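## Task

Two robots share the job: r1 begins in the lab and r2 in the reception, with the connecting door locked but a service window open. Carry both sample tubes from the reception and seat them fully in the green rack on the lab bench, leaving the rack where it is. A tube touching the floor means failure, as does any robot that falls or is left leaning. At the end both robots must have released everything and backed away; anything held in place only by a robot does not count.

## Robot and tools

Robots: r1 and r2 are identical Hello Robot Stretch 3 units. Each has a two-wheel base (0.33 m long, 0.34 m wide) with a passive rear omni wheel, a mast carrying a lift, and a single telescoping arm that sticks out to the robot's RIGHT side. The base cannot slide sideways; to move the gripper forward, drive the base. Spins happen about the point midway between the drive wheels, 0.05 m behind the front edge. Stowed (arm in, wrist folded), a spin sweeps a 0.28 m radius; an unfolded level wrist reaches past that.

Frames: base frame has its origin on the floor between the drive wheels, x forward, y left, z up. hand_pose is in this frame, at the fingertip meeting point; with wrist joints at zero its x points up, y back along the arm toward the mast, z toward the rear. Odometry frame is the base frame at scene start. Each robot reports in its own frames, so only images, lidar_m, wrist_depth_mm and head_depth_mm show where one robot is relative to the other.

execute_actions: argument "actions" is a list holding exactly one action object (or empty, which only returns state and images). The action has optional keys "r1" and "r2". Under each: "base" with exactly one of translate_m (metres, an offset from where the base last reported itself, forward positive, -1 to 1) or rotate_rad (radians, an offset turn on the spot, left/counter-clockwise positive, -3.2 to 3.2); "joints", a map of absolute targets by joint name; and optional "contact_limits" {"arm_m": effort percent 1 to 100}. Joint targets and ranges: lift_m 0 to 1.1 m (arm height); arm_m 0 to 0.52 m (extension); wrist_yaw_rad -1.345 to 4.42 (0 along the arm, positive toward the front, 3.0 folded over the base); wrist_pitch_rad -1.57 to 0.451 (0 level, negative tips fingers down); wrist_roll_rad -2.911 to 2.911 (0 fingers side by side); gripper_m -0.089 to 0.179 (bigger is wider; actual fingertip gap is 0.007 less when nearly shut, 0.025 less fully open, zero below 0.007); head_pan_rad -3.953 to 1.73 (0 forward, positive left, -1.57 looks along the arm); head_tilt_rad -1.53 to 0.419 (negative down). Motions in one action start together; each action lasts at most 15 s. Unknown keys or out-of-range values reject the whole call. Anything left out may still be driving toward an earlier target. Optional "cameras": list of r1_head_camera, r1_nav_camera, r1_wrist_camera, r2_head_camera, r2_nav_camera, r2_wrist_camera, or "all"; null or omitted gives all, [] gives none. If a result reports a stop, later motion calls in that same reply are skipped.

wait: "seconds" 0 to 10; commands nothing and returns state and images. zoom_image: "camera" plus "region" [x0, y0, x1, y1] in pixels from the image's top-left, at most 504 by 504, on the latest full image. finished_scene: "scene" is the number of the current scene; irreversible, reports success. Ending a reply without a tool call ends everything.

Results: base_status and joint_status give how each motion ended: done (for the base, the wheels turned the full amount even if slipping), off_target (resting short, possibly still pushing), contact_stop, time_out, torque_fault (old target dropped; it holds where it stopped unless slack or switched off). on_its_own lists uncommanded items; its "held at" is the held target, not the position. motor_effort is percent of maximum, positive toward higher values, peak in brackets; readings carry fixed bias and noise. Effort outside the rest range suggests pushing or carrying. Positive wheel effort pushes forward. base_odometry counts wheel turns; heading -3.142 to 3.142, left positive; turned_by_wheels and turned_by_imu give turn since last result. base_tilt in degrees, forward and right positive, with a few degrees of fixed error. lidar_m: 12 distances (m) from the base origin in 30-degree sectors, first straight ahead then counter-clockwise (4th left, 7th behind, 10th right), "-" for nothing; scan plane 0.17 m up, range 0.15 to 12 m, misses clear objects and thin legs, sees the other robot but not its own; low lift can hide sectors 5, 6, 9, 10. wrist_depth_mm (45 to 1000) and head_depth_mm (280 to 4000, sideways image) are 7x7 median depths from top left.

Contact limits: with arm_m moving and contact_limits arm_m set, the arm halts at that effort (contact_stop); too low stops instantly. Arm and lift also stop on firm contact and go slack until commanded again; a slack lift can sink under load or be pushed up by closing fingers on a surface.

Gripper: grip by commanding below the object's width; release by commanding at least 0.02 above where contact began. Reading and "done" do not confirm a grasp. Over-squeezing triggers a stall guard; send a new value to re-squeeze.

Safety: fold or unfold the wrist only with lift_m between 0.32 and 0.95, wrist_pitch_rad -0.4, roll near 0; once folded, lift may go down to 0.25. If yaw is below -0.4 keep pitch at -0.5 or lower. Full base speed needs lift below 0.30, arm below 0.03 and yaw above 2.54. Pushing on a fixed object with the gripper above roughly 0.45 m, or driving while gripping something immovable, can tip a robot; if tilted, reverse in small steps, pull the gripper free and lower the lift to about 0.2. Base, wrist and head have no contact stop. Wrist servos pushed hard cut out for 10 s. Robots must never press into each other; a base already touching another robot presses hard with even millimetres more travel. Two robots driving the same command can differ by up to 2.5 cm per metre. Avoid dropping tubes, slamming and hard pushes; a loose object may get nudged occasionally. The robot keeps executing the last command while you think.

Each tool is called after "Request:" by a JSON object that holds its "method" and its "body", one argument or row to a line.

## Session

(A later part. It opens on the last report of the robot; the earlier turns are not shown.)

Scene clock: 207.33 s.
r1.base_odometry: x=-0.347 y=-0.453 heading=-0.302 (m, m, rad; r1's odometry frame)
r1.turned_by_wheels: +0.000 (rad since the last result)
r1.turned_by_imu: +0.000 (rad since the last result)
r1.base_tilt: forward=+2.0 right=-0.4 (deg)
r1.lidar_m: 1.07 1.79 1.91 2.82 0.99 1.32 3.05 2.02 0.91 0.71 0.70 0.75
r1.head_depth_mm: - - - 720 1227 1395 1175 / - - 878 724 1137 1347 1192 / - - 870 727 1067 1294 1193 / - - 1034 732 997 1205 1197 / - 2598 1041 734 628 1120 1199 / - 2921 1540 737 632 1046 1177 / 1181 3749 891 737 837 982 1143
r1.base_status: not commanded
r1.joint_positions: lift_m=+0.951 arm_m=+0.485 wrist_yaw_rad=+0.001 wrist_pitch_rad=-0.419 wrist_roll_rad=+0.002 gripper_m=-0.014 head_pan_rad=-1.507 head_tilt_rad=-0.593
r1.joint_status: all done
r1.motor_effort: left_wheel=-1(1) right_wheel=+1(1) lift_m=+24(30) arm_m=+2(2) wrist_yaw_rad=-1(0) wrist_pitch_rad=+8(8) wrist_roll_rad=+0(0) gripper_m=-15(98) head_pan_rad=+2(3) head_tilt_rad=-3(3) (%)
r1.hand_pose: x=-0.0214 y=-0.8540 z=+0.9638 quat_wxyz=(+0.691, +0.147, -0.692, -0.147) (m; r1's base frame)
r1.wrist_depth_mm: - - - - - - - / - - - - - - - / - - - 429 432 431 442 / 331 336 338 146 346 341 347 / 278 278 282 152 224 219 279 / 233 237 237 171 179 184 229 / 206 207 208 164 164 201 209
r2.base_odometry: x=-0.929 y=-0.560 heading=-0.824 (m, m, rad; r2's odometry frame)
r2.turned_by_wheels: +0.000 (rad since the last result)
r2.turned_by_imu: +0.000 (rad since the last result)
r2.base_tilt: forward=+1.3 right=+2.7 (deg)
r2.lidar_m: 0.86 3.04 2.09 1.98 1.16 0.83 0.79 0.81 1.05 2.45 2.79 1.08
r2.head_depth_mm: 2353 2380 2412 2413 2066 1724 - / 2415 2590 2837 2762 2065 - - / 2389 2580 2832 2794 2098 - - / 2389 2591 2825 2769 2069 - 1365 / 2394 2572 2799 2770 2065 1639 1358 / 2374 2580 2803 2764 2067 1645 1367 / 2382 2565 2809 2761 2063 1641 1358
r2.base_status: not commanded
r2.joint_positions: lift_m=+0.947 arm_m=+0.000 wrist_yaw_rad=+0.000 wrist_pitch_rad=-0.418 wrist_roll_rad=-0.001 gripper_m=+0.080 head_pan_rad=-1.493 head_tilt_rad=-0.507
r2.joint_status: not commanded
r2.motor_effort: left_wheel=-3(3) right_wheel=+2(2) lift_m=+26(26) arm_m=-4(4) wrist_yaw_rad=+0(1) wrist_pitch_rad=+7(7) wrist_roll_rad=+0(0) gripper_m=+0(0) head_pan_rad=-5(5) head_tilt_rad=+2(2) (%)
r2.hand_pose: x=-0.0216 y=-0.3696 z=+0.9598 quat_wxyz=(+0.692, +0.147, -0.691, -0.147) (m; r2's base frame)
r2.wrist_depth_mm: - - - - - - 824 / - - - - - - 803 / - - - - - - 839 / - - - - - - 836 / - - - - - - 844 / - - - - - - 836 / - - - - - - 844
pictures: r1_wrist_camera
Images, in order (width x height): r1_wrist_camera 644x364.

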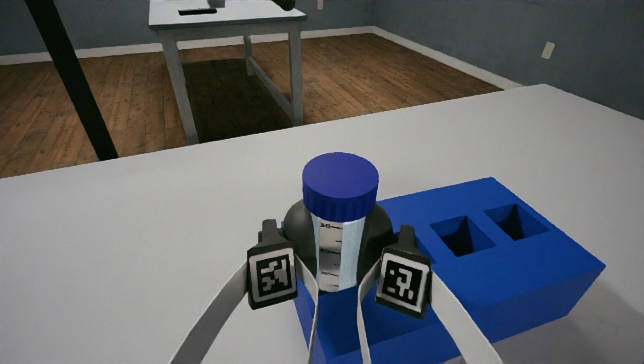

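Request:
{"method": "execute_actions", "body": {
  "actions": [
    {"r1":{"joints":{"lift_m":1.03,"gripper_m":-0.02}}}
  ],
  "cameras": ["r1_wrist_camera"]
}}

Scene clock: 209.00 s.
r1.base_odometry: x=-0.347 y=-0.453 heading=-0.302 (m, m, rad; r1's odometry frame)
r1.turned_by_wheels: +0.000 (rad since the last result)
r1.turned_by_imu: +0.000 (rad since the last result)
r1.base_tilt: forward=+2.1 right=-0.6 (deg)
r1.lidar_m: 1.07 1.78 1.92 2.83 0.99 1.32 3.06 2.03 0.91 0.71 0.70 0.75
r1.head_depth_mm: - - 1013 750 1226 1387 1187 / - - 914 723 1138 1346 1189 / - - 901 727 1061 1296 1195 / - - 1034 732 996 1198 1192 / - 2558 1042 734 628 1117 1196 / - 2956 1541 738 632 1046 1177 / 1177 3729 896 736 836 979 1138
r1.base_status: not commanded
r1.joint_positions: lift_m=+1.030 arm_m=+0.485 wrist_yaw_rad=+0.001 wrist_pitch_rad=-0.420 wrist_roll_rad=+0.002 gripper_m=-0.019 head_pan_rad=-1.507 head_tilt_rad=-0.593
r1.joint_status: all done
r1.motor_effort: left_wheel=-1(1) right_wheel=+2(2) lift_m=+35(36) arm_m=+3(3) wrist_yaw_rad=+0(1) wrist_pitch_rad=+9(9) wrist_roll_rad=+0(0) gripper_m=-18(55) head_pan_rad=+2(3) head_tilt_rad=-4(3) (%)
r1.hand_pose: x=-0.0214 y=-0.8539 z=+1.0421 quat_wxyz=(+0.691, +0.148, -0.692, -0.147) (m; r1's base frame)
r1.wrist_depth_mm: - - - - - - - / - - - - - - - / - - - - - - - / - - - 146 467 479 475 / 382 386 384 151 399 389 393 / 323 325 328 177 278 313 332 / 282 283 285 255 234 242 289
r2.base_odometry: x=-0.929 y=-0.560 heading=-0.824 (m, m, rad; r2's odometry frame)
r2.turned_by_wheels: +0.000 (rad since the last result)
r2.turned_by_imu: +0.000 (rad since the last result)
r2.base_tilt: forward=+1.3 right=+2.7 (deg)
r2.lidar_m: 0.86 3.01 2.09 1.97 1.16 0.84 0.79 0.81 1.05 2.45 2.80 1.09
r2.head_depth_mm: 2350 2389 2409 2402 2072 1723 - / 2395 2592 2838 2766 2067 - - / 2381 2583 2826 2786 2099 - - / 2381 2577 2796 2775 2057 - 1361 / 2386 2576 2805 2768 2069 1642 1356 / 2367 2572 2820 2772 2080 1647 1364 / 2373 2564 2798 2768 2076 1646 1357
r2.base_status: not commanded
r2.joint_positions: lift_m=+0.947 arm_m=+0.000 wrist_yaw_rad=+0.000 wrist_pitch_rad=-0.418 wrist_roll_rad=-0.001 gripper_m=+0.080 head_pan_rad=-1.493 head_tilt_rad=-0.507
r2.joint_status: not commanded
r2.motor_effort: left_wheel=-3(4) right_wheel=+2(2) lift_m=+26(26) arm_m=-4(4) wrist_yaw_rad=+1(0) wrist_pitch_rad=+6(7) wrist_roll_rad=+0(0) gripper_m=+0(0) head_pan_rad=-5(4) head_tilt_rad=+2(2) (%)
r2.hand_pose: x=-0.0216 y=-0.3696 z=+0.9598 quat_wxyz=(+0.692, +0.147, -0.691, -0.147) (m; r2's base frame)
r2.wrist_depth_mm: - - - - - - 815 / - - - - - - 835 / - - - - - - 820 / - - - - - - 833 / - - - - - - 809 / - - - - - - 838 / - - - - - - 830
pictures: r1_wrist_camera
Images, in order (width x height): r1_wrist_camera 644x364.

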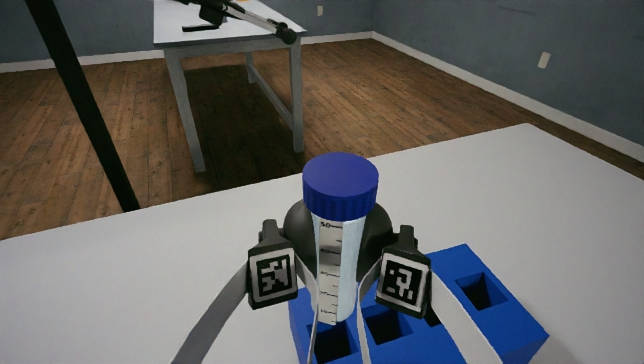

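Request:
{"method": "execute_actions", "body": {
  "actions": [
    {"r1":{"base":{"rotate_rad":-0.671},"joints":{"arm_m":0.2}}}
  ],
  "cameras": ["r1_wrist_camera"]
}}

Request:
{"method": "execute_actions", "body": {
  "actions": [
    {"r1":{"base":{"translate_m":-0.33},"joints":{"arm_m":0.1}}}
  ],
  "cameras": ["r1_wrist_camera"]
}}

Scene clock: 213.10 s.
r1.base_odometry: x=-0.347 y=-0.453 heading=-0.973 (m, m, rad; r1's odometry frame)
r1.turned_by_wheels: -0.671 (rad since the last result)
r1.turned_by_imu: -0.674 (rad since the last result)
r1.base_tilt: forward=+2.1 right=-0.5 (deg)
r1.lidar_m: 0.72 0.90 1.79 1.84 2.42 2.41 0.99 1.31 3.00 1.04 0.73 0.70
r1.head_depth_mm: 2206 - - 2234 1737 1401 1187 / 1646 - - 2224 1746 1412 1191 / 1337 1421 - 2012 1746 1423 1186 / 1103 1229 1100 1574 1686 1421 1196 / 967 1077 1037 1247 1428 1430 1193 / 1035 3778 1052 769 1183 1301 1207 / 3641 - 1063 741 988 1099 1154
r1.base_status: done
r1.joint_positions: lift_m=+1.030 arm_m=+0.200 wrist_yaw_rad=+0.000 wrist_pitch_rad=-0.420 wrist_roll_rad=+0.002 gripper_m=-0.019 head_pan_rad=-1.507 head_tilt_rad=-0.593
r1.joint_status: all done
r1.motor_effort: left_wheel=+2(7) right_wheel=-1(9) lift_m=+35(34) arm_m=-3(3) wrist_yaw_rad=+0(1) wrist_pitch_rad=+9(9) wrist_roll_rad=+0(0) gripper_m=-17(18) head_pan_rad=+2(3) head_tilt_rad=-3(3) (%)
r1.hand_pose: x=-0.0214 y=-0.5694 z=+1.0419 quat_wxyz=(+0.691, +0.148, -0.692, -0.148) (m; r1's base frame)
r1.wrist_depth_mm: - - 658 934 - - - / - - 685 - - - - / 583 589 580 - - - - / 470 469 485 145 - - - / 377 387 795 152 - - - / 324 352 803 178 - - - / 298 652 - - - - -
r2.base_odometry: x=-0.929 y=-0.560 heading=-0.824 (m, m, rad; r2's odometry frame)
r2.turned_by_wheels: +0.000 (rad since the last result)
r2.turned_by_imu: +0.001 (rad since the last result)
r2.base_tilt: forward=+1.3 right=+2.7 (deg)
r2.lidar_m: 0.86 3.04 2.09 1.98 1.16 0.84 0.79 0.80 1.05 2.46 2.80 1.08
r2.head_depth_mm: 2346 2390 2403 2411 2077 1723 - / 2394 2613 2840 2782 2064 - - / 2388 2602 2827 2778 2102 - - / 2379 2588 2827 2780 2060 - 1364 / 2377 2588 2808 2756 2064 1642 1367 / 2381 2566 2785 2776 2059 1640 1361 / 2372 2581 2795 2786 2063 1646 1355
r2.base_status: not commanded
r2.joint_positions: lift_m=+0.947 arm_m=+0.000 wrist_yaw_rad=+0.000 wrist_pitch_rad=-0.418 wrist_roll_rad=-0.001 gripper_m=+0.080 head_pan_rad=-1.493 head_tilt_rad=-0.507
r2.joint_status: not commanded
r2.motor_effort: left_wheel=-3(3) right_wheel=+2(2) lift_m=+26(26) arm_m=-4(4) wrist_yaw_rad=-1(0) wrist_pitch_rad=+6(7) wrist_roll_rad=+0(0) gripper_m=+0(0) head_pan_rad=-5(4) head_tilt_rad=+2(2) (%)
r2.hand_pose: x=-0.0216 y=-0.3696 z=+0.9598 quat_wxyz=(+0.692, +0.147, -0.691, -0.147) (m; r2's base frame)
r2.wrist_depth_mm: - - - - - - 860 / - - - - - - 815 / - - - - - - 826 / - - - - - - 819 / - - - - - - 829 / - - - - - - 838 / - - - - - - 824
pictures: r1_wrist_camera
Images, in order (width x height): r1_wrist_camera 644x364.

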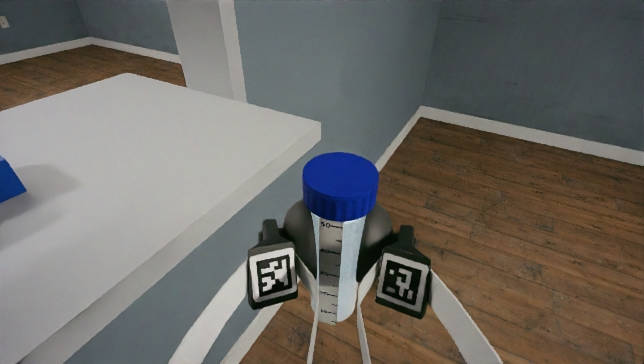

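Scene clock: 217.33 s.
r1.base_odometry: x=-0.533 y=-0.180 heading=-0.973 (m, m, rad; r1's odometry frame)
r1.turned_by_wheels: +0.000 (rad since the last result)
r1.turned_by_imu: -0.002 (rad since the last result)
r1.base_tilt: forward=+2.1 right=-0.4 (deg)
r1.lidar_m: 1.02 1.31 1.94 1.99 2.62 0.67 0.68 1.00 2.84 1.50 1.05 0.99
r1.head_depth_mm: 2402 - - - 1670 1405 1183 / 2378 2650 - - 1694 1414 1183 / 1914 2156 - - 1693 1421 1190 / 1603 1791 1993 2103 1740 1417 1193 / 1372 1500 1657 1834 1760 1419 1202 / 1206 1297 1404 1541 1655 1425 1202 / 1061 1140 1064 1330 1450 1438 1206
r1.base_status: done
r1.joint_positions: lift_m=+1.030 arm_m=+0.100 wrist_yaw_rad=+0.000 wrist_pitch_rad=-0.420 wrist_roll_rad=+0.002 gripper_m=-0.019 head_pan_rad=-1.507 head_tilt_rad=-0.593
r1.joint_status: all done
r1.motor_effort: left_wheel=+2(4) right_wheel=-2(6) lift_m=+34(34) arm_m=-2(3) wrist_yaw_rad=-1(1) wrist_pitch_rad=+9(9) wrist_roll_rad=+0(0) gripper_m=-17(17) head_pan_rad=+2(2) head_tilt_rad=-2(3) (%)
r1.hand_pose: x=-0.0214 y=-0.4694 z=+1.0419 quat_wxyz=(+0.691, +0.148, -0.692, -0.148) (m; r1's base frame)
r1.wrist_depth_mm: - 812 - - - - - / 796 806 - - - - - / 587 696 - - - - - / 740 922 - 146 - - - / 775 - - 150 - - - / 824 - - 178 - - - / 869 - - - - - -
r2.base_odometry: x=-0.929 y=-0.560 heading=-0.824 (m, m, rad; r2's odometry frame)
r2.turned_by_wheels: +0.000 (rad since the last result)
r2.turned_by_imu: +0.001 (rad since the last result)
r2.base_tilt: forward=+1.3 right=+2.7 (deg)
r2.lidar_m: 0.86 3.04 2.10 1.98 1.16 0.84 0.79 0.81 1.05 2.46 2.80 1.09
r2.head_depth_mm: 2362 2364 2396 2423 2085 1723 - / 2414 2600 2851 2776 2089 - - / 2401 2577 2857 2765 2101 - - / 2382 2575 2815 2762 2063 - 1362 / 2380 2572 2798 2756 2060 1645 1363 / 2366 2559 2796 2757 2070 1640 1363 / 2355 2580 2796 2751 2054 1637 1356
r2.base_status: not commanded
r2.joint_positions: lift_m=+0.947 arm_m=+0.000 wrist_yaw_rad=+0.000 wrist_pitch_rad=-0.418 wrist_roll_rad=-0.001 gripper_m=+0.080 head_pan_rad=-1.493 head_tilt_rad=-0.507
r2.joint_status: not commanded
r2.motor_effort: left_wheel=-4(3) right_wheel=+2(1) lift_m=+26(26) arm_m=-4(4) wrist_yaw_rad=+0(1) wrist_pitch_rad=+6(6) wrist_roll_rad=+0(0) gripper_m=+0(0) head_pan_rad=-6(5) head_tilt_rad=+2(2) (%)
r2.hand_pose: x=-0.0216 y=-0.3696 z=+0.9598 quat_wxyz=(+0.692, +0.147, -0.691, -0.147) (m; r2's base frame)
r2.wrist_depth_mm: - - - - - - 818 / - - - - - - 835 / - - - - - - 841 / - - - - - - 832 / - - - - - - 801 / - - - - - - 819 / - - - - - - 837
pictures: r1_wrist_camera
Images, in order (width x height): r1_wrist_camera 644x364.

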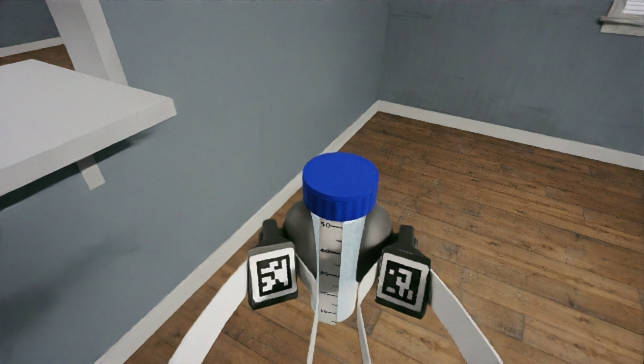

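Request:
{"method": "execute_actions", "body": {
  "actions": [
    {"r1":{"base":{"rotate_rad":-1.778},"joints":{"arm_m":0.33,"lift_m":0.94}}}
  ],
  "cameras": ["r1_wrist_camera","r1_head_camera"]
}}

Scene clock: 221.40 s.
r1.base_odometry: x=-0.533 y=-0.180 heading=-2.751 (m, m, rad; r1's odometry frame)
r1.turned_by_wheels: -1.778 (rad since the last result)
r1.turned_by_imu: -1.786 (rad since the last result)
r1.base_tilt: forward=+2.0 right=-0.4 (deg)
r1.lidar_m: 2.00 1.15 0.99 0.99 1.15 1.94 1.94 2.24 3.35 0.68 1.00 2.84
r1.head_depth_mm: 2705 2982 - 2132 1734 1403 1184 / 2838 2997 - 1496 1725 1414 1188 / 2911 3116 - 878 914 1204 1196 / 3001 3202 1309 925 1682 1426 1195 / 3126 3426 1329 932 1743 1432 1203 / 3204 3641 1335 977 1655 1431 1201 / 3354 3792 3294 1023 1463 1404 1205
r1.base_status: done
r1.joint_positions: lift_m=+0.940 arm_m=+0.330 wrist_yaw_rad=+0.000 wrist_pitch_rad=-0.421 wrist_roll_rad=+0.002 gripper_m=-0.019 head_pan_rad=-1.507 head_tilt_rad=-0.593
r1.joint_status: all done
r1.motor_effort: left_wheel=+1(6) right_wheel=-1(6) lift_m=+24(31) arm_m=+2(0) wrist_yaw_rad=-1(1) wrist_pitch_rad=+10(9) wrist_roll_rad=+0(0) gripper_m=-17(17) head_pan_rad=+4(2) head_tilt_rad=-3(3) (%)
r1.hand_pose: x=-0.0214 y=-0.6987 z=+0.9522 quat_wxyz=(+0.691, +0.148, -0.692, -0.148) (m; r1's base frame)
r1.wrist_depth_mm: - - - - - - - / - - 830 870 885 - - / 671 630 634 638 636 - - / 492 497 501 146 505 - - / 411 412 409 152 445 - - / 347 353 353 177 379 - - / 307 307 307 306 314 - -
r2.base_odometry: x=-0.929 y=-0.560 heading=-0.824 (m, m, rad; r2's odometry frame)
r2.turned_by_wheels: +0.000 (rad since the last result)
r2.turned_by_imu: +0.001 (rad since the last result)
r2.base_tilt: forward=+1.3 right=+2.7 (deg)
r2.lidar_m: 0.86 3.03 2.09 1.98 1.16 0.84 0.79 0.81 1.05 2.45 2.80 1.09
r2.head_depth_mm: 2350 2366 2408 2409 2067 1725 - / 2392 2602 2830 2765 2079 - - / 2405 2592 2826 2793 2118 - - / 2381 2585 2808 2770 2066 - 1361 / 2379 2589 2821 2776 2069 1645 1363 / 2386 2586 2803 2784 2053 1646 1358 / 2377 2551 2795 2765 2065 1634 1362
r2.base_status: not commanded
r2.joint_positions: lift_m=+0.947 arm_m=+0.000 wrist_yaw_rad=+0.000 wrist_pitch_rad=-0.418 wrist_roll_rad=-0.001 gripper_m=+0.080 head_pan_rad=-1.493 head_tilt_rad=-0.507
r2.joint_status: not commanded
r2.motor_effort: left_wheel=-3(4) right_wheel=+2(2) lift_m=+26(26) arm_m=-4(4) wrist_yaw_rad=+0(1) wrist_pitch_rad=+6(7) wrist_roll_rad=+0(0) gripper_m=+0(1) head_pan_rad=-5(4) head_tilt_rad=+2(2) (%)
r2.hand_pose: x=-0.0216 y=-0.3696 z=+0.9598 quat_wxyz=(+0.692, +0.147, -0.691, -0.147) (m; r2's base frame)
r2.wrist_depth_mm: - - - - - - 809 / - - - - - - 834 / - - - - - - 823 / - - - - - - 791 / - - - - - - 854 / - - - - - - 814 / - - - - - - 814
pictures: r1_head_camera (sideways: a quarter turn clockwise sets it upright), r1_wrist_camera
Images, in order (width x height): r1_head_camera 896x504, r1_wrist_camera 644x364.

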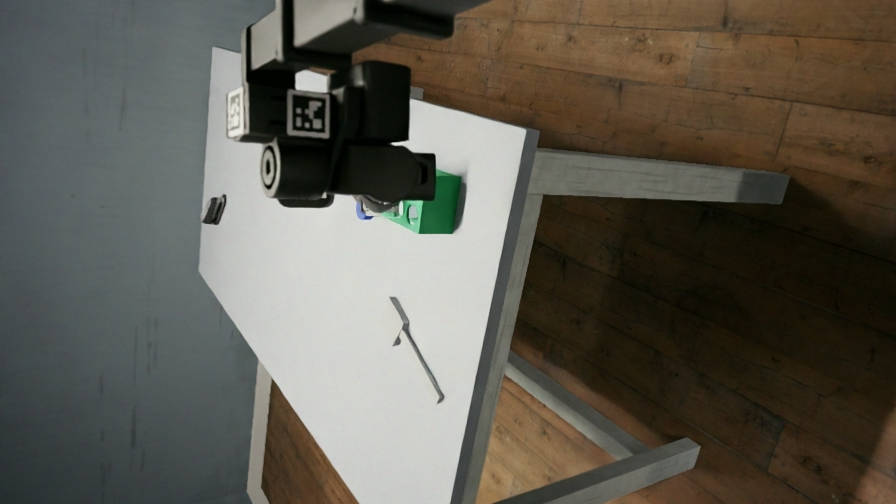

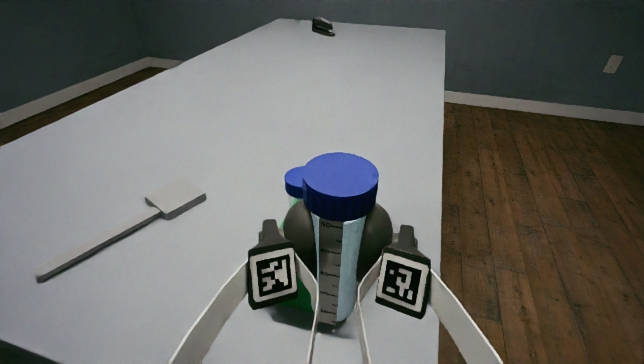

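Request:
{"method": "execute_actions", "body": {
  "actions": [
    {"r1":{"joints":{"arm_m":0.409,"lift_m":0.91},"contact_limits":{"arm_m":12}}}
  ],
  "cameras": ["r1_wrist_camera","r1_head_camera"]
}}

Request:
{"method": "zoom_image", "body": {
  "camera": "r1_wrist_camera",
  "region": [240, 160, 440, 364]
}}

Scene clock: 223.37 s.
r1.base_odometry: x=-0.533 y=-0.180 heading=-2.751 (m, m, rad; r1's odometry frame)
r1.turned_by_wheels: +0.000 (rad since the last result)
r1.turned_by_imu: +0.000 (rad since the last result)
r1.base_tilt: forward=+2.1 right=-0.4 (deg)
r1.lidar_m: 2.00 1.15 0.99 0.99 1.15 1.94 1.94 2.24 3.36 0.67 1.00 2.85
r1.head_depth_mm: 2717 2994 3224 2116 1722 1406 1187 / 2799 2956 - 1049 1737 1403 1188 / 2929 3078 - 881 916 1209 1195 / 3039 3188 1311 925 1686 1415 1200 / 3103 3487 1322 932 1762 1430 1202 / 3239 3685 1336 972 1653 1426 1211 / 3328 3824 3306 1026 1462 1394 1206
r1.base_status: not commanded
r1.joint_positions: lift_m=+0.910 arm_m=+0.409 wrist_yaw_rad=+0.000 wrist_pitch_rad=-0.421 wrist_roll_rad=+0.002 gripper_m=-0.019 head_pan_rad=-1.507 head_tilt_rad=-0.593
r1.joint_status: all done
r1.motor_effort: left_wheel=+2(1) right_wheel=-1(1) lift_m=+24(25) arm_m=+2(0) wrist_yaw_rad=-1(0) wrist_pitch_rad=+9(10) wrist_roll_rad=+0(0) gripper_m=-18(18) head_pan_rad=+2(3) head_tilt_rad=-3(3) (%)
r1.contact_limits: arm_m 12 (drawing in: default 17, maximum 28; extending or still: default 23, maximum 38)
r1.hand_pose: x=-0.0214 y=-0.7777 z=+0.9222 quat_wxyz=(+0.691, +0.148, -0.692, -0.148) (m; r1's base frame)
r1.wrist_depth_mm: - - - - - - - / - 808 790 776 791 - - / 560 566 567 579 576 - - / 447 450 453 146 460 - - / 371 359 369 152 391 - - / 312 313 318 177 315 - - / 276 276 243 218 278 - -
r2.base_odometry: x=-0.929 y=-0.560 heading=-0.824 (m, m, rad; r2's odometry frame)
r2.turned_by_wheels: +0.000 (rad since the last result)
r2.turned_by_imu: +0.001 (rad since the last result)
r2.base_tilt: forward=+1.3 right=+2.7 (deg)
r2.lidar_m: 0.86 3.04 2.10 1.98 1.16 0.83 0.79 0.81 1.05 2.46 2.80 1.08
r2.head_depth_mm: 2354 2374 2400 2409 2067 1720 - / 2393 2601 2818 2782 2075 - - / 2392 2589 2822 2771 2113 - - / 2388 2569 2802 2769 2071 - 1362 / 2392 2593 2809 2750 2057 1642 1360 / 2372 2561 2815 2779 2068 1643 1358 / 2378 2561 2806 2765 2050 1638 1360
r2.base_status: not commanded
r2.joint_positions: lift_m=+0.947 arm_m=+0.000 wrist_yaw_rad=+0.000 wrist_pitch_rad=-0.418 wrist_roll_rad=-0.001 gripper_m=+0.080 head_pan_rad=-1.493 head_tilt_rad=-0.507
r2.joint_status: not commanded
r2.motor_effort: left_wheel=-3(3) right_wheel=+2(2) lift_m=+26(26) arm_m=-4(4) wrist_yaw_rad=-1(1) wrist_pitch_rad=+7(6) wrist_roll_rad=+0(0) gripper_m=+0(0) head_pan_rad=-5(4) head_tilt_rad=+2(2) (%)
r2.hand_pose: x=-0.0216 y=-0.3696 z=+0.9598 quat_wxyz=(+0.692, +0.147, -0.691, -0.147) (m; r2's base frame)
r2.wrist_depth_mm: - - - - - - 833 / - - - - - - 809 / - - - - - - 830 / - - - - - - 834 / - - - - - - 818 / - - - - - - 842 / - - - - - - 826
pictures: r1_head_camera (sideways: a quarter turn clockwise sets it upright), r1_wrist_camera
Images, in order (width x height): r1_head_camera 896x504, r1_wrist_camera 644x364.

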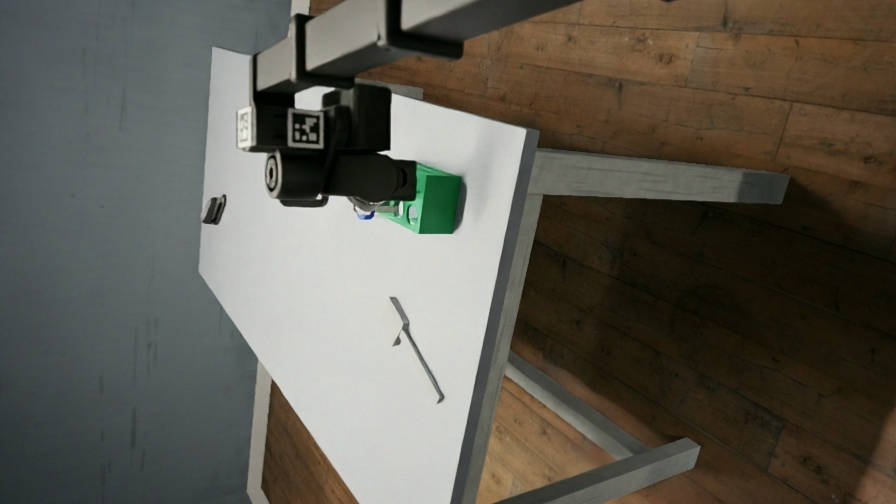

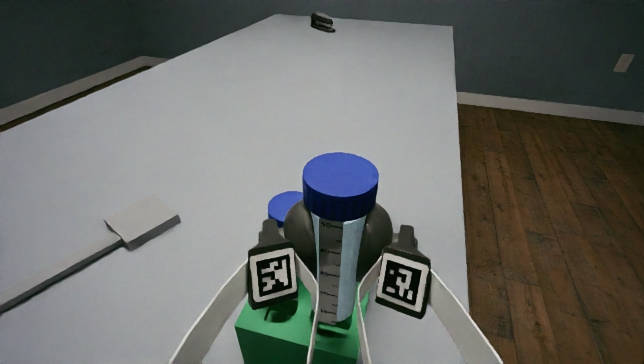

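Region (240, 160, 440, 364) of r1_wrist_camera's 644x364 image, scaled by 2.471; it fills the left 494 columns of this view, and the rest is white.

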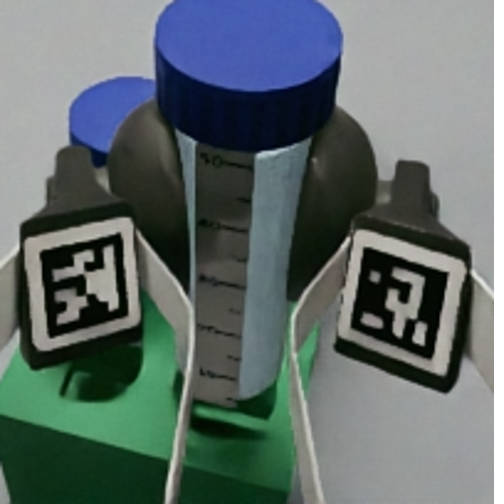

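Request:
{"method": "execute_actions", "body": {
  "actions": [
    {"r1":{"joints":{"lift_m":0.885}}}
  ],
  "cameras": ["r1_wrist_camera"]
}}

Request:
{"method": "zoom_image", "body": {
  "camera": "r1_wrist_camera",
  "region": [240, 160, 440, 364]
}}

Scene clock: 224.63 s.
r1.base_odometry: x=-0.533 y=-0.180 heading=-2.751 (m, m, rad; r1's odometry frame)
r1.turned_by_wheels: +0.000 (rad since the last result)
r1.turned_by_imu: +0.000 (rad since the last result)
r1.base_tilt: forward=+2.0 right=-0.5 (deg)
r1.lidar_m: 1.99 1.15 1.00 0.99 1.15 1.94 1.94 2.24 3.35 0.68 1.00 2.85
r1.head_depth_mm: 2688 2995 3222 - 1680 1408 1185 / 2784 3008 - 1980 1728 1410 1188 / 2908 3040 1478 880 914 1212 1193 / 3010 3221 1313 924 1679 1430 1199 / 3138 3439 1332 932 1747 1430 1201 / 3242 3625 1330 972 1637 1423 1201 / 3346 3778 3307 1027 1468 1388 1202
r1.base_status: not commanded
r1.joint_positions: lift_m=+0.885 arm_m=+0.409 wrist_yaw_rad=+0.000 wrist_pitch_rad=-0.421 wrist_roll_rad=+0.002 gripper_m=-0.019 head_pan_rad=-1.507 head_tilt_rad=-0.593
r1.joint_status: all done
r1.motor_effort: left_wheel=+1(2) right_wheel=-1(1) lift_m=+24(26) arm_m=+2(2) wrist_yaw_rad=+0(0) wrist_pitch_rad=+9(10) wrist_roll_rad=+0(0) gripper_m=-17(18) head_pan_rad=+1(2) head_tilt_rad=-3(3) (%)
r1.hand_pose: x=-0.0214 y=-0.7777 z=+0.8973 quat_wxyz=(+0.691, +0.148, -0.692, -0.148) (m; r1's base frame)
r1.wrist_depth_mm: - - - - - - - / - 725 709 717 725 - - / 524 512 523 517 525 - - / 410 404 411 146 412 - - / 338 337 338 152 355 - - / 285 289 289 180 290 - - / 251 252 239 204 253 - -
r2.base_odometry: x=-0.929 y=-0.560 heading=-0.824 (m, m, rad; r2's odometry frame)
r2.turned_by_wheels: +0.000 (rad since the last result)
r2.turned_by_imu: +0.000 (rad since the last result)
r2.base_tilt: forward=+1.3 right=+2.7 (deg)
r2.lidar_m: 0.86 3.05 2.10 1.98 1.16 0.84 0.79 0.81 1.05 2.45 2.80 1.09
r2.head_depth_mm: 2341 2377 2401 2428 2075 1716 - / 2404 2585 2821 2782 2071 - - / 2394 2610 2818 2783 2104 - - / 2397 2593 2811 2802 2073 - 1358 / 2384 2585 2800 2765 2063 1630 1358 / 2394 2588 2817 2765 2064 1639 1368 / 2369 2557 2778 2762 2063 1643 1352
r2.base_status: not commanded
r2.joint_positions: lift_m=+0.947 arm_m=+0.000 wrist_yaw_rad=+0.000 wrist_pitch_rad=-0.418 wrist_roll_rad=-0.001 gripper_m=+0.080 head_pan_rad=-1.493 head_tilt_rad=-0.507
r2.joint_status: not commanded
r2.motor_effort: left_wheel=-4(4) right_wheel=+2(1) lift_m=+26(26) arm_m=-4(4) wrist_yaw_rad=+0(0) wrist_pitch_rad=+7(6) wrist_roll_rad=+0(0) gripper_m=+0(0) head_pan_rad=-5(5) head_tilt_rad=+2(2) (%)
r2.hand_pose: x=-0.0216 y=-0.3696 z=+0.9598 quat_wxyz=(+0.692, +0.147, -0.691, -0.147) (m; r2's base frame)
r2.wrist_depth_mm: - - - - - - 821 / - - - - - - 849 / - - - - - - 814 / - - - - - - 828 / - - - - - - 828 / - - - - - - 827 / - - - - - - 842
pictures: r1_wrist_camera
Images, in order (width x height): r1_wrist_camera 644x364.

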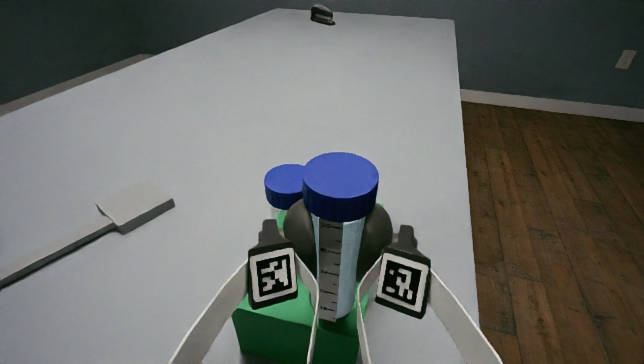

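Region (240, 160, 440, 364) of r1_wrist_camera's 644x364 image, scaled by 2.471; it fills the left 494 columns of this view, and the rest is white.

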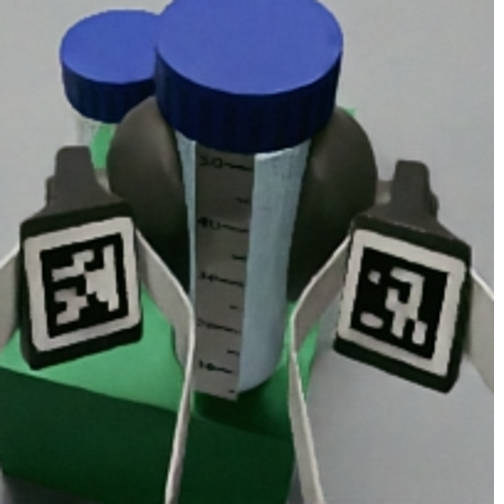

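Request:
{"method": "execute_actions", "body": {
  "actions": [
    {"r1":{"joints":{"lift_m":0.87,"arm_m":0.415},"contact_limits":{"arm_m":12}}}
  ],
  "cameras": ["r1_wrist_camera"]
}}

Request:
{"method": "zoom_image", "body": {
  "camera": "r1_wrist_camera",
  "region": [240, 160, 440, 364]
}}

Scene clock: 225.93 s.
r1.base_odometry: x=-0.533 y=-0.180 heading=-2.751 (m, m, rad; r1's odometry frame)
r1.turned_by_wheels: +0.000 (rad since the last result)
r1.turned_by_imu: +0.000 (rad since the last result)
r1.base_tilt: forward=+2.1 right=-0.5 (deg)
r1.lidar_m: 1.99 1.15 0.99 0.99 1.15 1.94 1.94 2.25 3.35 0.67 1.00 2.85
r1.head_depth_mm: 2715 2977 3180 - 1673 1411 1186 / 2788 2965 1512 2004 1737 1401 1186 / 2925 3079 1483 881 913 1210 1189 / 2992 3204 1314 927 1675 1416 1203 / 3093 3423 1321 933 1748 1426 1203 / 3213 3638 1336 976 1655 1437 1200 / 3389 3820 3356 1024 1471 1392 1205
r1.base_status: not commanded
r1.joint_positions: lift_m=+0.870 arm_m=+0.415 wrist_yaw_rad=+0.000 wrist_pitch_rad=-0.419 wrist_roll_rad=+0.002 gripper_m=-0.019 head_pan_rad=-1.507 head_tilt_rad=-0.593
r1.joint_status: all done
r1.motor_effort: left_wheel=+2(2) right_wheel=-1(1) lift_m=+24(24) arm_m=+2(6) wrist_yaw_rad=-1(1) wrist_pitch_rad=+9(9) wrist_roll_rad=+0(0) gripper_m=-18(17) head_pan_rad=+2(2) head_tilt_rad=-3(3) (%)
r1.contact_limits: arm_m 12 (drawing in: default 17, maximum 28; extending or still: default 23, maximum 38)
r1.hand_pose: x=-0.0214 y=-0.7839 z=+0.8826 quat_wxyz=(+0.691, +0.147, -0.692, -0.148) (m; r1's base frame)
r1.wrist_depth_mm: - - - - - - - / - 667 672 681 678 - - / 487 488 489 495 497 - - / 381 385 383 146 389 - - / 318 318 318 150 333 - - / 272 273 274 178 275 - - / 236 238 222 192 239 - -
r2.base_odometry: x=-0.929 y=-0.560 heading=-0.824 (m, m, rad; r2's odometry frame)
r2.turned_by_wheels: +0.000 (rad since the last result)
r2.turned_by_imu: +0.000 (rad since the last result)
r2.base_tilt: forward=+1.3 right=+2.7 (deg)
r2.lidar_m: 0.86 3.06 2.10 1.98 1.16 0.84 0.79 0.81 1.05 2.46 2.80 1.08
r2.head_depth_mm: 2354 2392 2392 2404 2068 1722 - / 2408 2598 2841 2786 2068 - - / 2403 2591 2836 2792 2109 - - / 2390 2566 2807 2781 2074 - 1358 / 2382 2597 2799 2753 2063 1643 1363 / 2382 2567 2811 2794 2062 1641 1363 / 2368 2563 2805 2764 2056 1645 1362
r2.base_status: not commanded
r2.joint_positions: lift_m=+0.947 arm_m=+0.000 wrist_yaw_rad=+0.000 wrist_pitch_rad=-0.418 wrist_roll_rad=-0.001 gripper_m=+0.080 head_pan_rad=-1.493 head_tilt_rad=-0.507
r2.joint_status: not commanded
r2.motor_effort: left_wheel=-4(3) right_wheel=+2(2) lift_m=+26(26) arm_m=-4(4) wrist_yaw_rad=+0(0) wrist_pitch_rad=+6(6) wrist_roll_rad=+0(1) gripper_m=+0(0) head_pan_rad=-4(4) head_tilt_rad=+2(2) (%)
r2.hand_pose: x=-0.0216 y=-0.3696 z=+0.9598 quat_wxyz=(+0.692, +0.147, -0.691, -0.147) (m; r2's base frame)
r2.wrist_depth_mm: - - - - - - 842 / - - - - - - 822 / - - - - - - 828 / - - - - - - 828 / - - - - - - 814 / - - - - - - 835 / - - - - - - 821
pictures: r1_wrist_camera
Images, in order (width x height): r1_wrist_camera 644x364.

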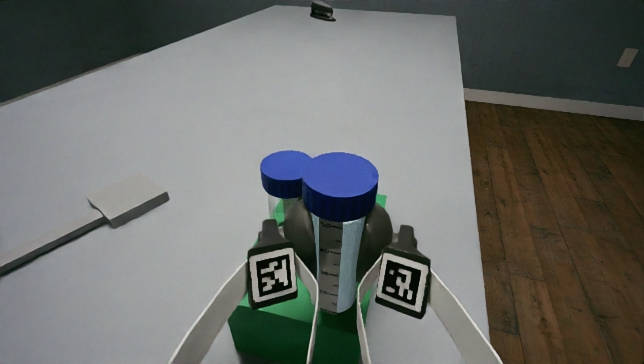

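Region (240, 160, 440, 364) of r1_wrist_camera's 644x364 image, scaled by 2.471; it fills the left 494 columns of this view, and the rest is white.

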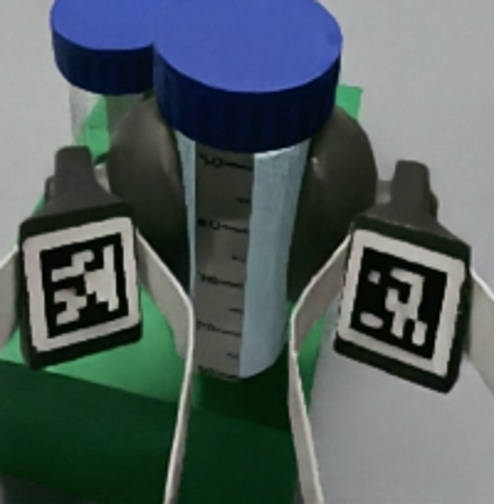

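The tube is entering the hole.

Request:
{"method": "execute_actions", "body": {
  "actions": [
    {"r1":{"joints":{"lift_m":0.845}}}
  ],
  "cameras": ["r1_wrist_camera"]
}}

Request:
{"method": "execute_actions", "body": {
  "actions": [
    {"r1":{"joints":{"gripper_m":0.068}}}
  ],
  "cameras": ["r1_wrist_camera"]
}}

Scene clock: 227.20 s.
r1.base_odometry: x=-0.533 y=-0.180 heading=-2.751 (m, m, rad; r1's odometry frame)
r1.turned_by_wheels: +0.000 (rad since the last result)
r1.turned_by_imu: +0.000 (rad since the last result)
r1.base_tilt: forward=+2.1 right=-0.5 (deg)
r1.lidar_m: 1.99 1.15 0.99 0.99 1.15 1.94 1.94 2.24 3.35 0.68 1.00 2.84
r1.head_depth_mm: 2716 2991 3233 - - 1405 1186 / 2820 2968 1465 1998 1721 1414 1183 / 2902 3072 1395 850 915 1205 1195 / 2989 3206 1311 926 1696 1419 1196 / 3097 3433 1324 936 1765 1427 1197 / 3224 3691 1329 973 1646 1440 1200 / 3336 3761 3345 1020 1477 1401 1199
r1.base_status: not commanded
r1.joint_positions: lift_m=+0.845 arm_m=+0.415 wrist_yaw_rad=+0.000 wrist_pitch_rad=-0.419 wrist_roll_rad=+0.002 gripper_m=-0.019 head_pan_rad=-1.507 head_tilt_rad=-0.593
r1.joint_status: all done
r1.motor_effort: left_wheel=+2(2) right_wheel=-1(1) lift_m=+24(24) arm_m=+2(2) wrist_yaw_rad=+0(1) wrist_pitch_rad=+8(9) wrist_roll_rad=+1(0) gripper_m=-18(17) head_pan_rad=+2(2) head_tilt_rad=-3(3) (%)
r1.hand_pose: x=-0.0214 y=-0.7839 z=+0.8576 quat_wxyz=(+0.691, +0.147, -0.692, -0.148) (m; r1's base frame)
r1.wrist_depth_mm: - - 959 940 - - - / 648 586 599 608 606 - - / 432 438 435 423 452 - - / 346 331 343 146 335 - - / 284 282 276 151 300 - - / 244 245 237 169 245 - - / 209 212 207 192 215 938 -
r2.base_odometry: x=-0.929 y=-0.560 heading=-0.824 (m, m, rad; r2's odometry frame)
r2.turned_by_wheels: +0.000 (rad since the last result)
r2.turned_by_imu: +0.000 (rad since the last result)
r2.base_tilt: forward=+1.3 right=+2.7 (deg)
r2.lidar_m: 0.86 3.04 2.09 1.98 1.15 0.83 0.79 0.81 1.05 2.46 2.80 1.09
r2.head_depth_mm: 2343 2381 2393 2400 2067 1714 - / 2413 2608 2834 2786 2064 - - / 2401 2591 2807 2784 2111 - - / 2389 2571 2817 2786 2063 - 1364 / 2399 2588 2809 2774 2071 1643 1363 / 2381 2570 2778 2793 2051 1647 1358 / 2382 2573 2779 2778 2062 1643 1361
r2.base_status: not commanded
r2.joint_positions: lift_m=+0.947 arm_m=+0.000 wrist_yaw_rad=+0.000 wrist_pitch_rad=-0.418 wrist_roll_rad=-0.001 gripper_m=+0.080 head_pan_rad=-1.493 head_tilt_rad=-0.507
r2.joint_status: not commanded
r2.motor_effort: left_wheel=-3(4) right_wheel=+2(2) lift_m=+26(26) arm_m=-4(4) wrist_yaw_rad=+2(0) wrist_pitch_rad=+7(7) wrist_roll_rad=+0(0) gripper_m=+0(0) head_pan_rad=-4(4) head_tilt_rad=+2(2) (%)
r2.hand_pose: x=-0.0216 y=-0.3696 z=+0.9598 quat_wxyz=(+0.692, +0.147, -0.691, -0.147) (m; r2's base frame)
r2.wrist_depth_mm: - - - - - - 834 / - - - - - - 816 / - - - - - - 841 / - - - - - - 824 / - - - - - - 824 / - - - - - - 829 / - - - - - - 828
pictures: r1_wrist_camera
Images, in order (width x height): r1_wrist_camera 644x364.

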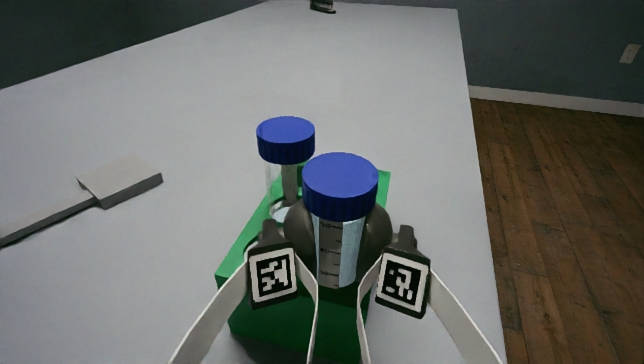

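Scene clock: 228.57 s.
r1.base_odometry: x=-0.533 y=-0.180 heading=-2.751 (m, m, rad; r1's odometry frame)
r1.turned_by_wheels: +0.000 (rad since the last result)
r1.turned_by_imu: +0.000 (rad since the last result)
r1.base_tilt: forward=+2.1 right=-0.3 (deg)
r1.lidar_m: 2.00 1.15 0.99 1.00 1.15 1.94 1.94 2.24 3.33 0.67 1.00 2.84
r1.head_depth_mm: 2739 2987 3153 - - 1404 1184 / 2811 2989 1466 1996 1742 1413 1187 / 2929 3068 1382 850 913 1202 1195 / 2998 3195 1311 913 1688 1418 1188 / 3098 3482 1322 929 1761 1424 1198 / 3207 3652 1326 974 1651 1431 1203 / 3361 3781 3314 1026 1467 1408 1204
r1.base_status: not commanded
r1.joint_positions: lift_m=+0.845 arm_m=+0.415 wrist_yaw_rad=+0.000 wrist_pitch_rad=-0.420 wrist_roll_rad=+0.002 gripper_m=+0.068 head_pan_rad=-1.507 head_tilt_rad=-0.593
r1.joint_status: all done
r1.motor_effort: left_wheel=+2(2) right_wheel=-2(1) lift_m=+24(24) arm_m=+2(2) wrist_yaw_rad=-1(0) wrist_pitch_rad=+9(9) wrist_roll_rad=+0(0) gripper_m=+1(97) head_pan_rad=+2(3) head_tilt_rad=-3(3) (%)
r1.hand_pose: x=-0.0214 y=-0.7838 z=+0.8574 quat_wxyz=(+0.691, +0.148, -0.692, -0.148) (m; r1's base frame)
r1.wrist_depth_mm: - - 942 948 - - - / 644 594 592 602 599 - - / 438 436 435 425 444 - - / 347 333 346 155 335 - - / 284 285 296 163 288 - - / 242 242 189 175 237 - - / 211 212 208 190 212 218 -
r2.base_odometry: x=-0.929 y=-0.560 heading=-0.824 (m, m, rad; r2's odometry frame)
r2.turned_by_wheels: +0.000 (rad since the last result)
r2.turned_by_imu: +0.000 (rad since the last result)
r2.base_tilt: forward=+1.4 right=+2.7 (deg)
r2.lidar_m: 0.86 3.04 2.11 1.97 1.16 0.83 0.79 0.81 1.05 2.46 2.80 1.08
r2.head_depth_mm: 2343 2372 2393 2412 2070 1723 - / 2397 2608 2827 2781 2071 - - / 2393 2581 2846 2767 2095 - - / 2402 2581 2827 2779 2077 - 1363 / 2380 2576 2800 2793 2058 1640 1359 / 2376 2585 2822 2760 2071 1638 1362 / 2378 2578 2797 2765 2062 1638 1360
r2.base_status: not commanded
r2.joint_positions: lift_m=+0.947 arm_m=+0.000 wrist_yaw_rad=+0.000 wrist_pitch_rad=-0.418 wrist_roll_rad=-0.001 gripper_m=+0.080 head_pan_rad=-1.493 head_tilt_rad=-0.507
r2.joint_status: not commanded
r2.motor_effort: left_wheel=-3(3) right_wheel=+2(2) lift_m=+26(26) arm_m=-4(4) wrist_yaw_rad=+0(2) wrist_pitch_rad=+6(6) wrist_roll_rad=+0(0) gripper_m=+0(0) head_pan_rad=-4(5) head_tilt_rad=+2(2) (%)
r2.hand_pose: x=-0.0216 y=-0.3696 z=+0.9598 quat_wxyz=(+0.692, +0.147, -0.691, -0.147) (m; r2's base frame)
r2.wrist_depth_mm: - - - - - - 837 / - - - - - - 818 / - - - - - - 845 / - - - - - - 844 / - - - - - - 822 / - - - - - - 847 / - - - - - - 818
pictures: r1_wrist_camera
Images, in order (width x height): r1_wrist_camera 644x364.

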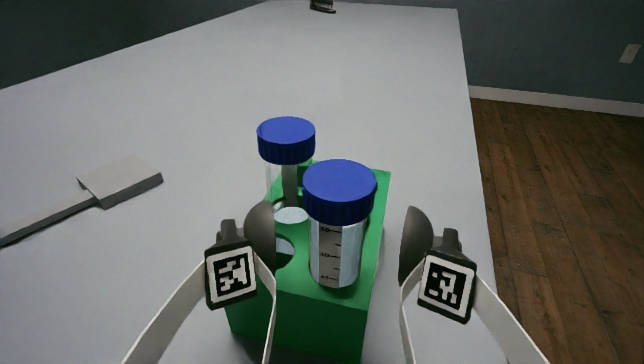

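It dropped into its seat. Retracting now.

Request:
{"method": "execute_actions", "body": {
  "actions": [
    {"r1":{"joints":{"arm_m":0.0}}}
  ],
  "cameras": ["r1_wrist_camera","r1_head_camera"]
}}

Request:
{"method": "zoom_image", "body": {
  "camera": "r1_wrist_camera",
  "region": [260, 20, 420, 140]
}}

Scene clock: 232.97 s.
r1.base_odometry: x=-0.533 y=-0.180 heading=-2.751 (m, m, rad; r1's odometry frame)
r1.turned_by_wheels: +0.000 (rad since the last result)
r1.turned_by_imu: -0.001 (rad since the last result)
r1.base_tilt: forward=+2.0 right=-0.4 (deg)
r1.lidar_m: 1.99 1.15 0.99 0.99 1.15 1.94 1.94 2.25 3.35 0.68 1.00 2.85
r1.head_depth_mm: 2718 2969 3101 2219 1718 1434 - / 2789 2989 1303 1052 1718 1403 - / 2896 3087 1304 882 911 - - / 3041 3258 1311 901 1695 1409 1193 / 3137 3417 1311 933 1758 1420 1202 / 3221 3670 1330 975 1653 1435 1201 / 3358 3833 3317 1024 1473 1397 1201
r1.base_status: not commanded
r1.joint_positions: lift_m=+0.845 arm_m=+0.000 wrist_yaw_rad=+0.000 wrist_pitch_rad=-0.419 wrist_roll_rad=+0.002 gripper_m=+0.068 head_pan_rad=-1.507 head_tilt_rad=-0.593
r1.joint_status: all done
r1.motor_effort: left_wheel=+2(2) right_wheel=-2(2) lift_m=+24(24) arm_m=-3(2) wrist_yaw_rad=-1(0) wrist_pitch_rad=+8(9) wrist_roll_rad=+0(0) gripper_m=+0(0) head_pan_rad=+3(3) head_tilt_rad=-2(4) (%)
r1.hand_pose: x=-0.0214 y=-0.3695 z=+0.8575 quat_wxyz=(+0.691, +0.147, -0.692, -0.148) (m; r1's base frame)
r1.wrist_depth_mm: - - 965 880 - - - / 591 609 600 533 - - - / 704 567 493 465 - - - / - - - 534 - - - / - - - - - - - / - - - - - - - / 958 935 943 907 969 - -
r2.base_odometry: x=-0.929 y=-0.560 heading=-0.824 (m, m, rad; r2's odometry frame)
r2.turned_by_wheels: +0.000 (rad since the last result)
r2.turned_by_imu: +0.001 (rad since the last result)
r2.base_tilt: forward=+1.3 right=+2.7 (deg)
r2.lidar_m: 0.86 3.03 2.11 1.97 1.16 0.84 0.79 0.80 1.05 2.46 2.80 1.09
r2.head_depth_mm: 2365 2368 2391 2405 2068 1718 - / 2399 2597 2832 2759 2075 - - / 2407 2619 2843 2777 2096 - - / 2387 2598 2798 2778 2063 - 1360 / 2395 2571 2805 2766 2062 1648 1359 / 2377 2564 2803 2760 2061 1638 1359 / 2373 2568 2797 2751 2053 1638 1358
r2.base_status: not commanded
r2.joint_positions: lift_m=+0.947 arm_m=+0.000 wrist_yaw_rad=+0.000 wrist_pitch_rad=-0.418 wrist_roll_rad=-0.001 gripper_m=+0.080 head_pan_rad=-1.493 head_tilt_rad=-0.507
r2.joint_status: not commanded
r2.motor_effort: left_wheel=-4(3) right_wheel=+2(2) lift_m=+26(26) arm_m=-4(3) wrist_yaw_rad=+1(0) wrist_pitch_rad=+7(6) wrist_roll_rad=+0(0) gripper_m=+0(0) head_pan_rad=-5(5) head_tilt_rad=+2(2) (%)
r2.hand_pose: x=-0.0216 y=-0.3696 z=+0.9598 quat_wxyz=(+0.692, +0.147, -0.691, -0.147) (m; r2's base frame)
r2.wrist_depth_mm: - - - - - - 803 / - - - - - - 818 / - - - - - - 840 / - - - - - - 827 / - - - - - - 820 / - - - - - - 805 / - - - - - - 824
pictures: r1_head_camera (sideways: a quarter turn clockwise sets it upright), r1_wrist_camera
Images, in order (width x height): r1_head_camera 896x504, r1_wrist_camera 644x364.

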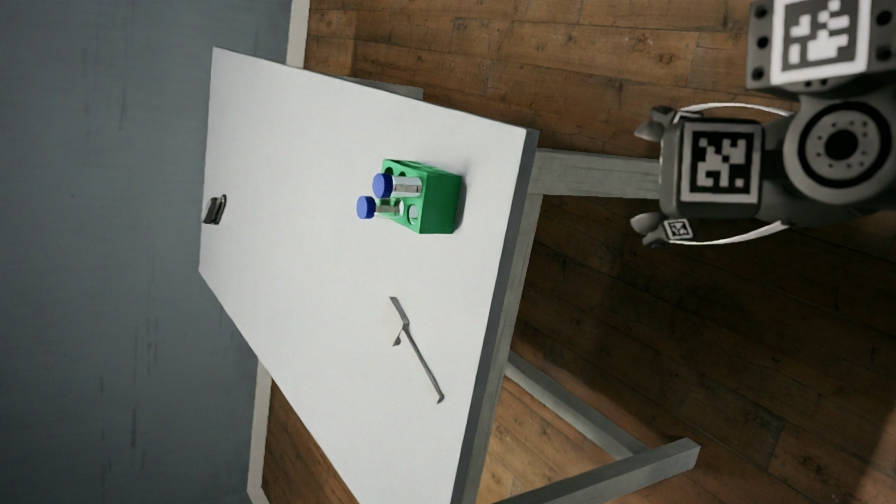

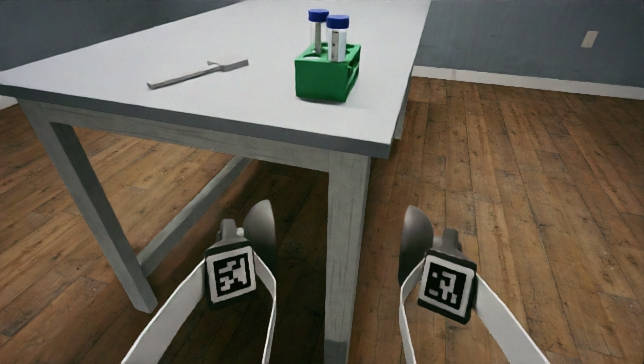

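Region (260, 20, 420, 140) of r1_wrist_camera's 644x364 image, scaled by 3.150; it fills the top 378 rows of this view, and the rest is white.

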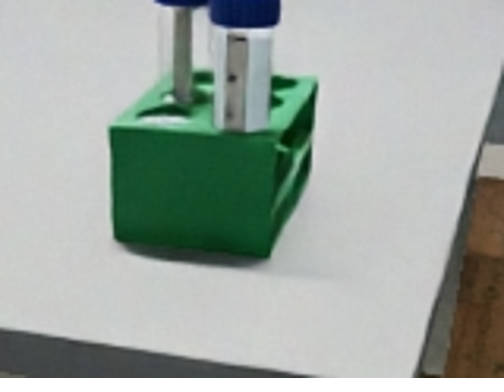

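Request:
{"method": "finished_scene", "body": {
  "scene": 1
}}

The scene is finished: the task was done.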